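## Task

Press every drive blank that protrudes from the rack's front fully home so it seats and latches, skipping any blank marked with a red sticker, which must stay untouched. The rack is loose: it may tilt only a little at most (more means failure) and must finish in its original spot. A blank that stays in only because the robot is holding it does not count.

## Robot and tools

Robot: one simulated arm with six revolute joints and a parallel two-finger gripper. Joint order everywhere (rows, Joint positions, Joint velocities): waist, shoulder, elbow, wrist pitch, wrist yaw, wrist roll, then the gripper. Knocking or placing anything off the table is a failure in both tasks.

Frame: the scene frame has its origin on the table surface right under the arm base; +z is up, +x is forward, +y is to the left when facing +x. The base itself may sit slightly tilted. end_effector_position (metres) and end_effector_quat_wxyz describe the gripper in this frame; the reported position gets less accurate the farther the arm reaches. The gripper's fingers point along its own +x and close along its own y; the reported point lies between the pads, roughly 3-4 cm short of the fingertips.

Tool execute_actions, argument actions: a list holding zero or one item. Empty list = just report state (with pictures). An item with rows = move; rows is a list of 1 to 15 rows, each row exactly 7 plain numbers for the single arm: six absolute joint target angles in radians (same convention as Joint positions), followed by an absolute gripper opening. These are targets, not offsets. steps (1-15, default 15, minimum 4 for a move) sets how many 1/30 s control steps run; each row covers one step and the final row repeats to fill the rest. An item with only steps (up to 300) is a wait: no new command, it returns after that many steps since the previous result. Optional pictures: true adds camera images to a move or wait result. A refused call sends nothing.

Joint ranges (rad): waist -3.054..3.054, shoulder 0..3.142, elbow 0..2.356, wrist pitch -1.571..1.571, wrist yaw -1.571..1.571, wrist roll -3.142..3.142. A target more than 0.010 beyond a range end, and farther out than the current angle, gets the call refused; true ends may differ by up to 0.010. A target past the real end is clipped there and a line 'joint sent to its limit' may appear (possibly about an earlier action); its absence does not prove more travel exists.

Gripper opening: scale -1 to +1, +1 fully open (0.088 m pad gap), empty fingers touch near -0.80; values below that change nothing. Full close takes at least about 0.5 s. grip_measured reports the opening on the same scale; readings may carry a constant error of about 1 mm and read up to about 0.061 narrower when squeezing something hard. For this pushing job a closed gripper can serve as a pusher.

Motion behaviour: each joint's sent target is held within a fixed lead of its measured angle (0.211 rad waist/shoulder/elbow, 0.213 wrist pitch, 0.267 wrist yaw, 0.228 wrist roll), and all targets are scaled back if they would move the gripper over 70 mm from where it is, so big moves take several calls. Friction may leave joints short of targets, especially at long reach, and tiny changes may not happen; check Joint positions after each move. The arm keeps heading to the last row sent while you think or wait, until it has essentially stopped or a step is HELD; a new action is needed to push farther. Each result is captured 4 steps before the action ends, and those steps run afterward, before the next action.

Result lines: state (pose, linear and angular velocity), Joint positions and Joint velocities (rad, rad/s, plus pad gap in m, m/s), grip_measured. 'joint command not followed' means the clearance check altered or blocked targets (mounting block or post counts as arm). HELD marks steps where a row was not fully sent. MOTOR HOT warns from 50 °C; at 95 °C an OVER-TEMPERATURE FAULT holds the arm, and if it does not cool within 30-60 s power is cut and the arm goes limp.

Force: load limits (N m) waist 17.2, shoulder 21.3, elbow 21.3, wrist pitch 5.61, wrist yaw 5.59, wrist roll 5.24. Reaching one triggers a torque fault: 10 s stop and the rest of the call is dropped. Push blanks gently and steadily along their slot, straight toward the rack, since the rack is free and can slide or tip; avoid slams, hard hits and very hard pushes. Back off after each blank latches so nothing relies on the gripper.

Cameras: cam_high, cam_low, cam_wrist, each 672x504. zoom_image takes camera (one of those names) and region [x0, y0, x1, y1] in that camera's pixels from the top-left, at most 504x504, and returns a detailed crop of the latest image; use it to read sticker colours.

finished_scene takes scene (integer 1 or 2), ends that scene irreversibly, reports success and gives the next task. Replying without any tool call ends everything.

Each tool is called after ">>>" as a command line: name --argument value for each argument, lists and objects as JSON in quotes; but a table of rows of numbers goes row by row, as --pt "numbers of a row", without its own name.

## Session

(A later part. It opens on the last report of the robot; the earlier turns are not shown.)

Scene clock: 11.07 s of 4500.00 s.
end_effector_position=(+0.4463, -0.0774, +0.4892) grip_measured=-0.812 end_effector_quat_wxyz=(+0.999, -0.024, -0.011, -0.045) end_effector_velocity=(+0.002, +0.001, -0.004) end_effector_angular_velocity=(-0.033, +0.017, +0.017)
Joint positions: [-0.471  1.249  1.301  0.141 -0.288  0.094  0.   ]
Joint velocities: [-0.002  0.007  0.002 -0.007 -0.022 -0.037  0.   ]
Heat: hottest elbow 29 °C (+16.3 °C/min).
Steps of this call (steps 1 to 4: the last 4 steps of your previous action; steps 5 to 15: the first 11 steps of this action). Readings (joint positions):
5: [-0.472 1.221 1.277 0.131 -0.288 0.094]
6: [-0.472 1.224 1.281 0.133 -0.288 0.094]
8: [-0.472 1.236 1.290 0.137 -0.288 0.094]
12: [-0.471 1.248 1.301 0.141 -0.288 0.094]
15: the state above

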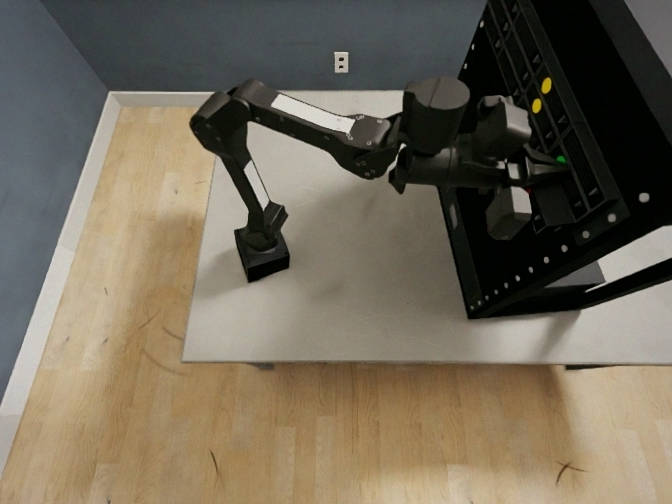

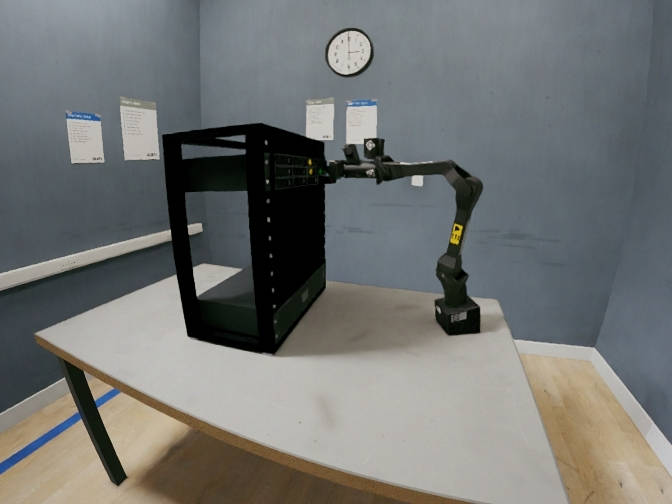

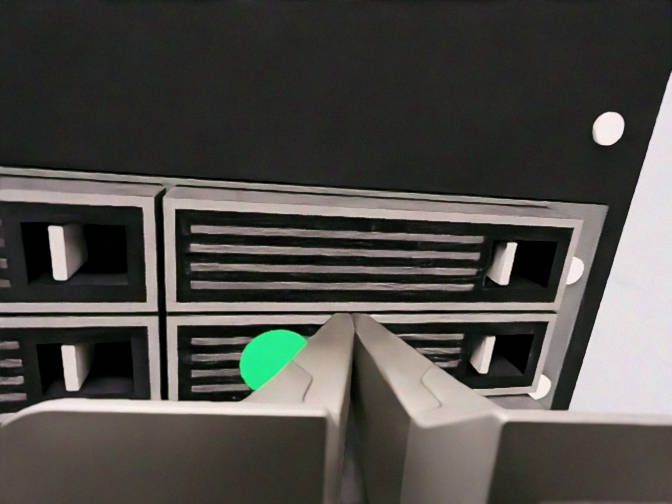

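Appears latched. Retreat and verify.

>>> execute_actions --actions '[{"rows":[[-0.47,1.22,1.28,0.13,-0.28,0.1,-1],[-0.47,1.17,1.24,0.12,-0.28,0.1,-1],[-0.47,1.12,1.2,0.1,-0.28,0.1,-1],[-0.47,1.05,1.15,0.07,-0.28,0.1,-1]]}]' --pictures true

Scene clock: 11.57 s of 4500.00 s.
end_effector_position=(+0.4006, -0.0593, +0.4920) grip_measured=-0.812 end_effector_quat_wxyz=(+0.999, -0.025, -0.013, -0.047) end_effector_velocity=(-0.054, +0.023, +0.022) end_effector_angular_velocity=(-0.044, -0.049, +0.007)
Joint positions: [-0.471  1.066  1.182  0.081 -0.284  0.094  0.   ]
Joint velocities: [-0.007 -0.208 -0.085 -0.066 -0.007 -0.022  0.   ]
Heat: hottest elbow 29 °C (+15.6 °C/min).
Steps of this call (steps 1 to 4: the last 4 steps of your previous action; steps 5 to 15: the first 11 steps of this action). Readings (joint positions):
5: [-0.471 1.247 1.301 0.140 -0.288 0.094]
6: [-0.471 1.239 1.297 0.139 -0.287 0.094]
8: [-0.471 1.200 1.261 0.119 -0.284 0.094]
12: [-0.471 1.102 1.192 0.087 -0.284 0.094]
15: the state above

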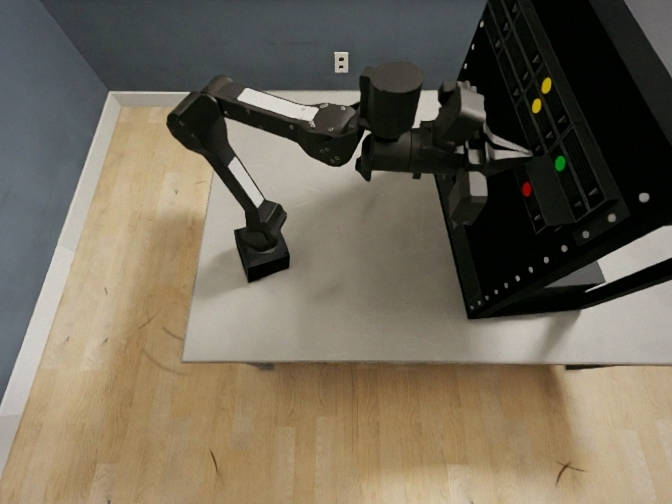

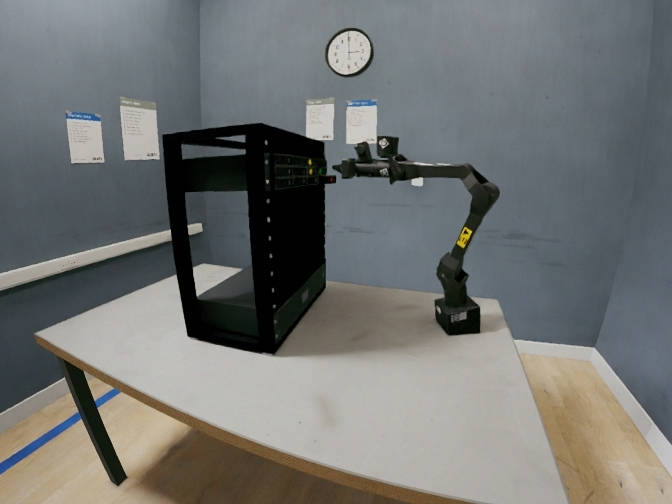

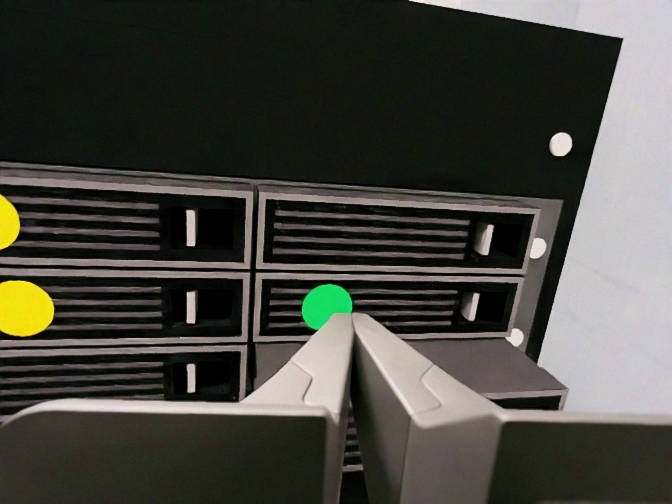

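>>> finished_scene --scene 2

The scene is finished: the task was done.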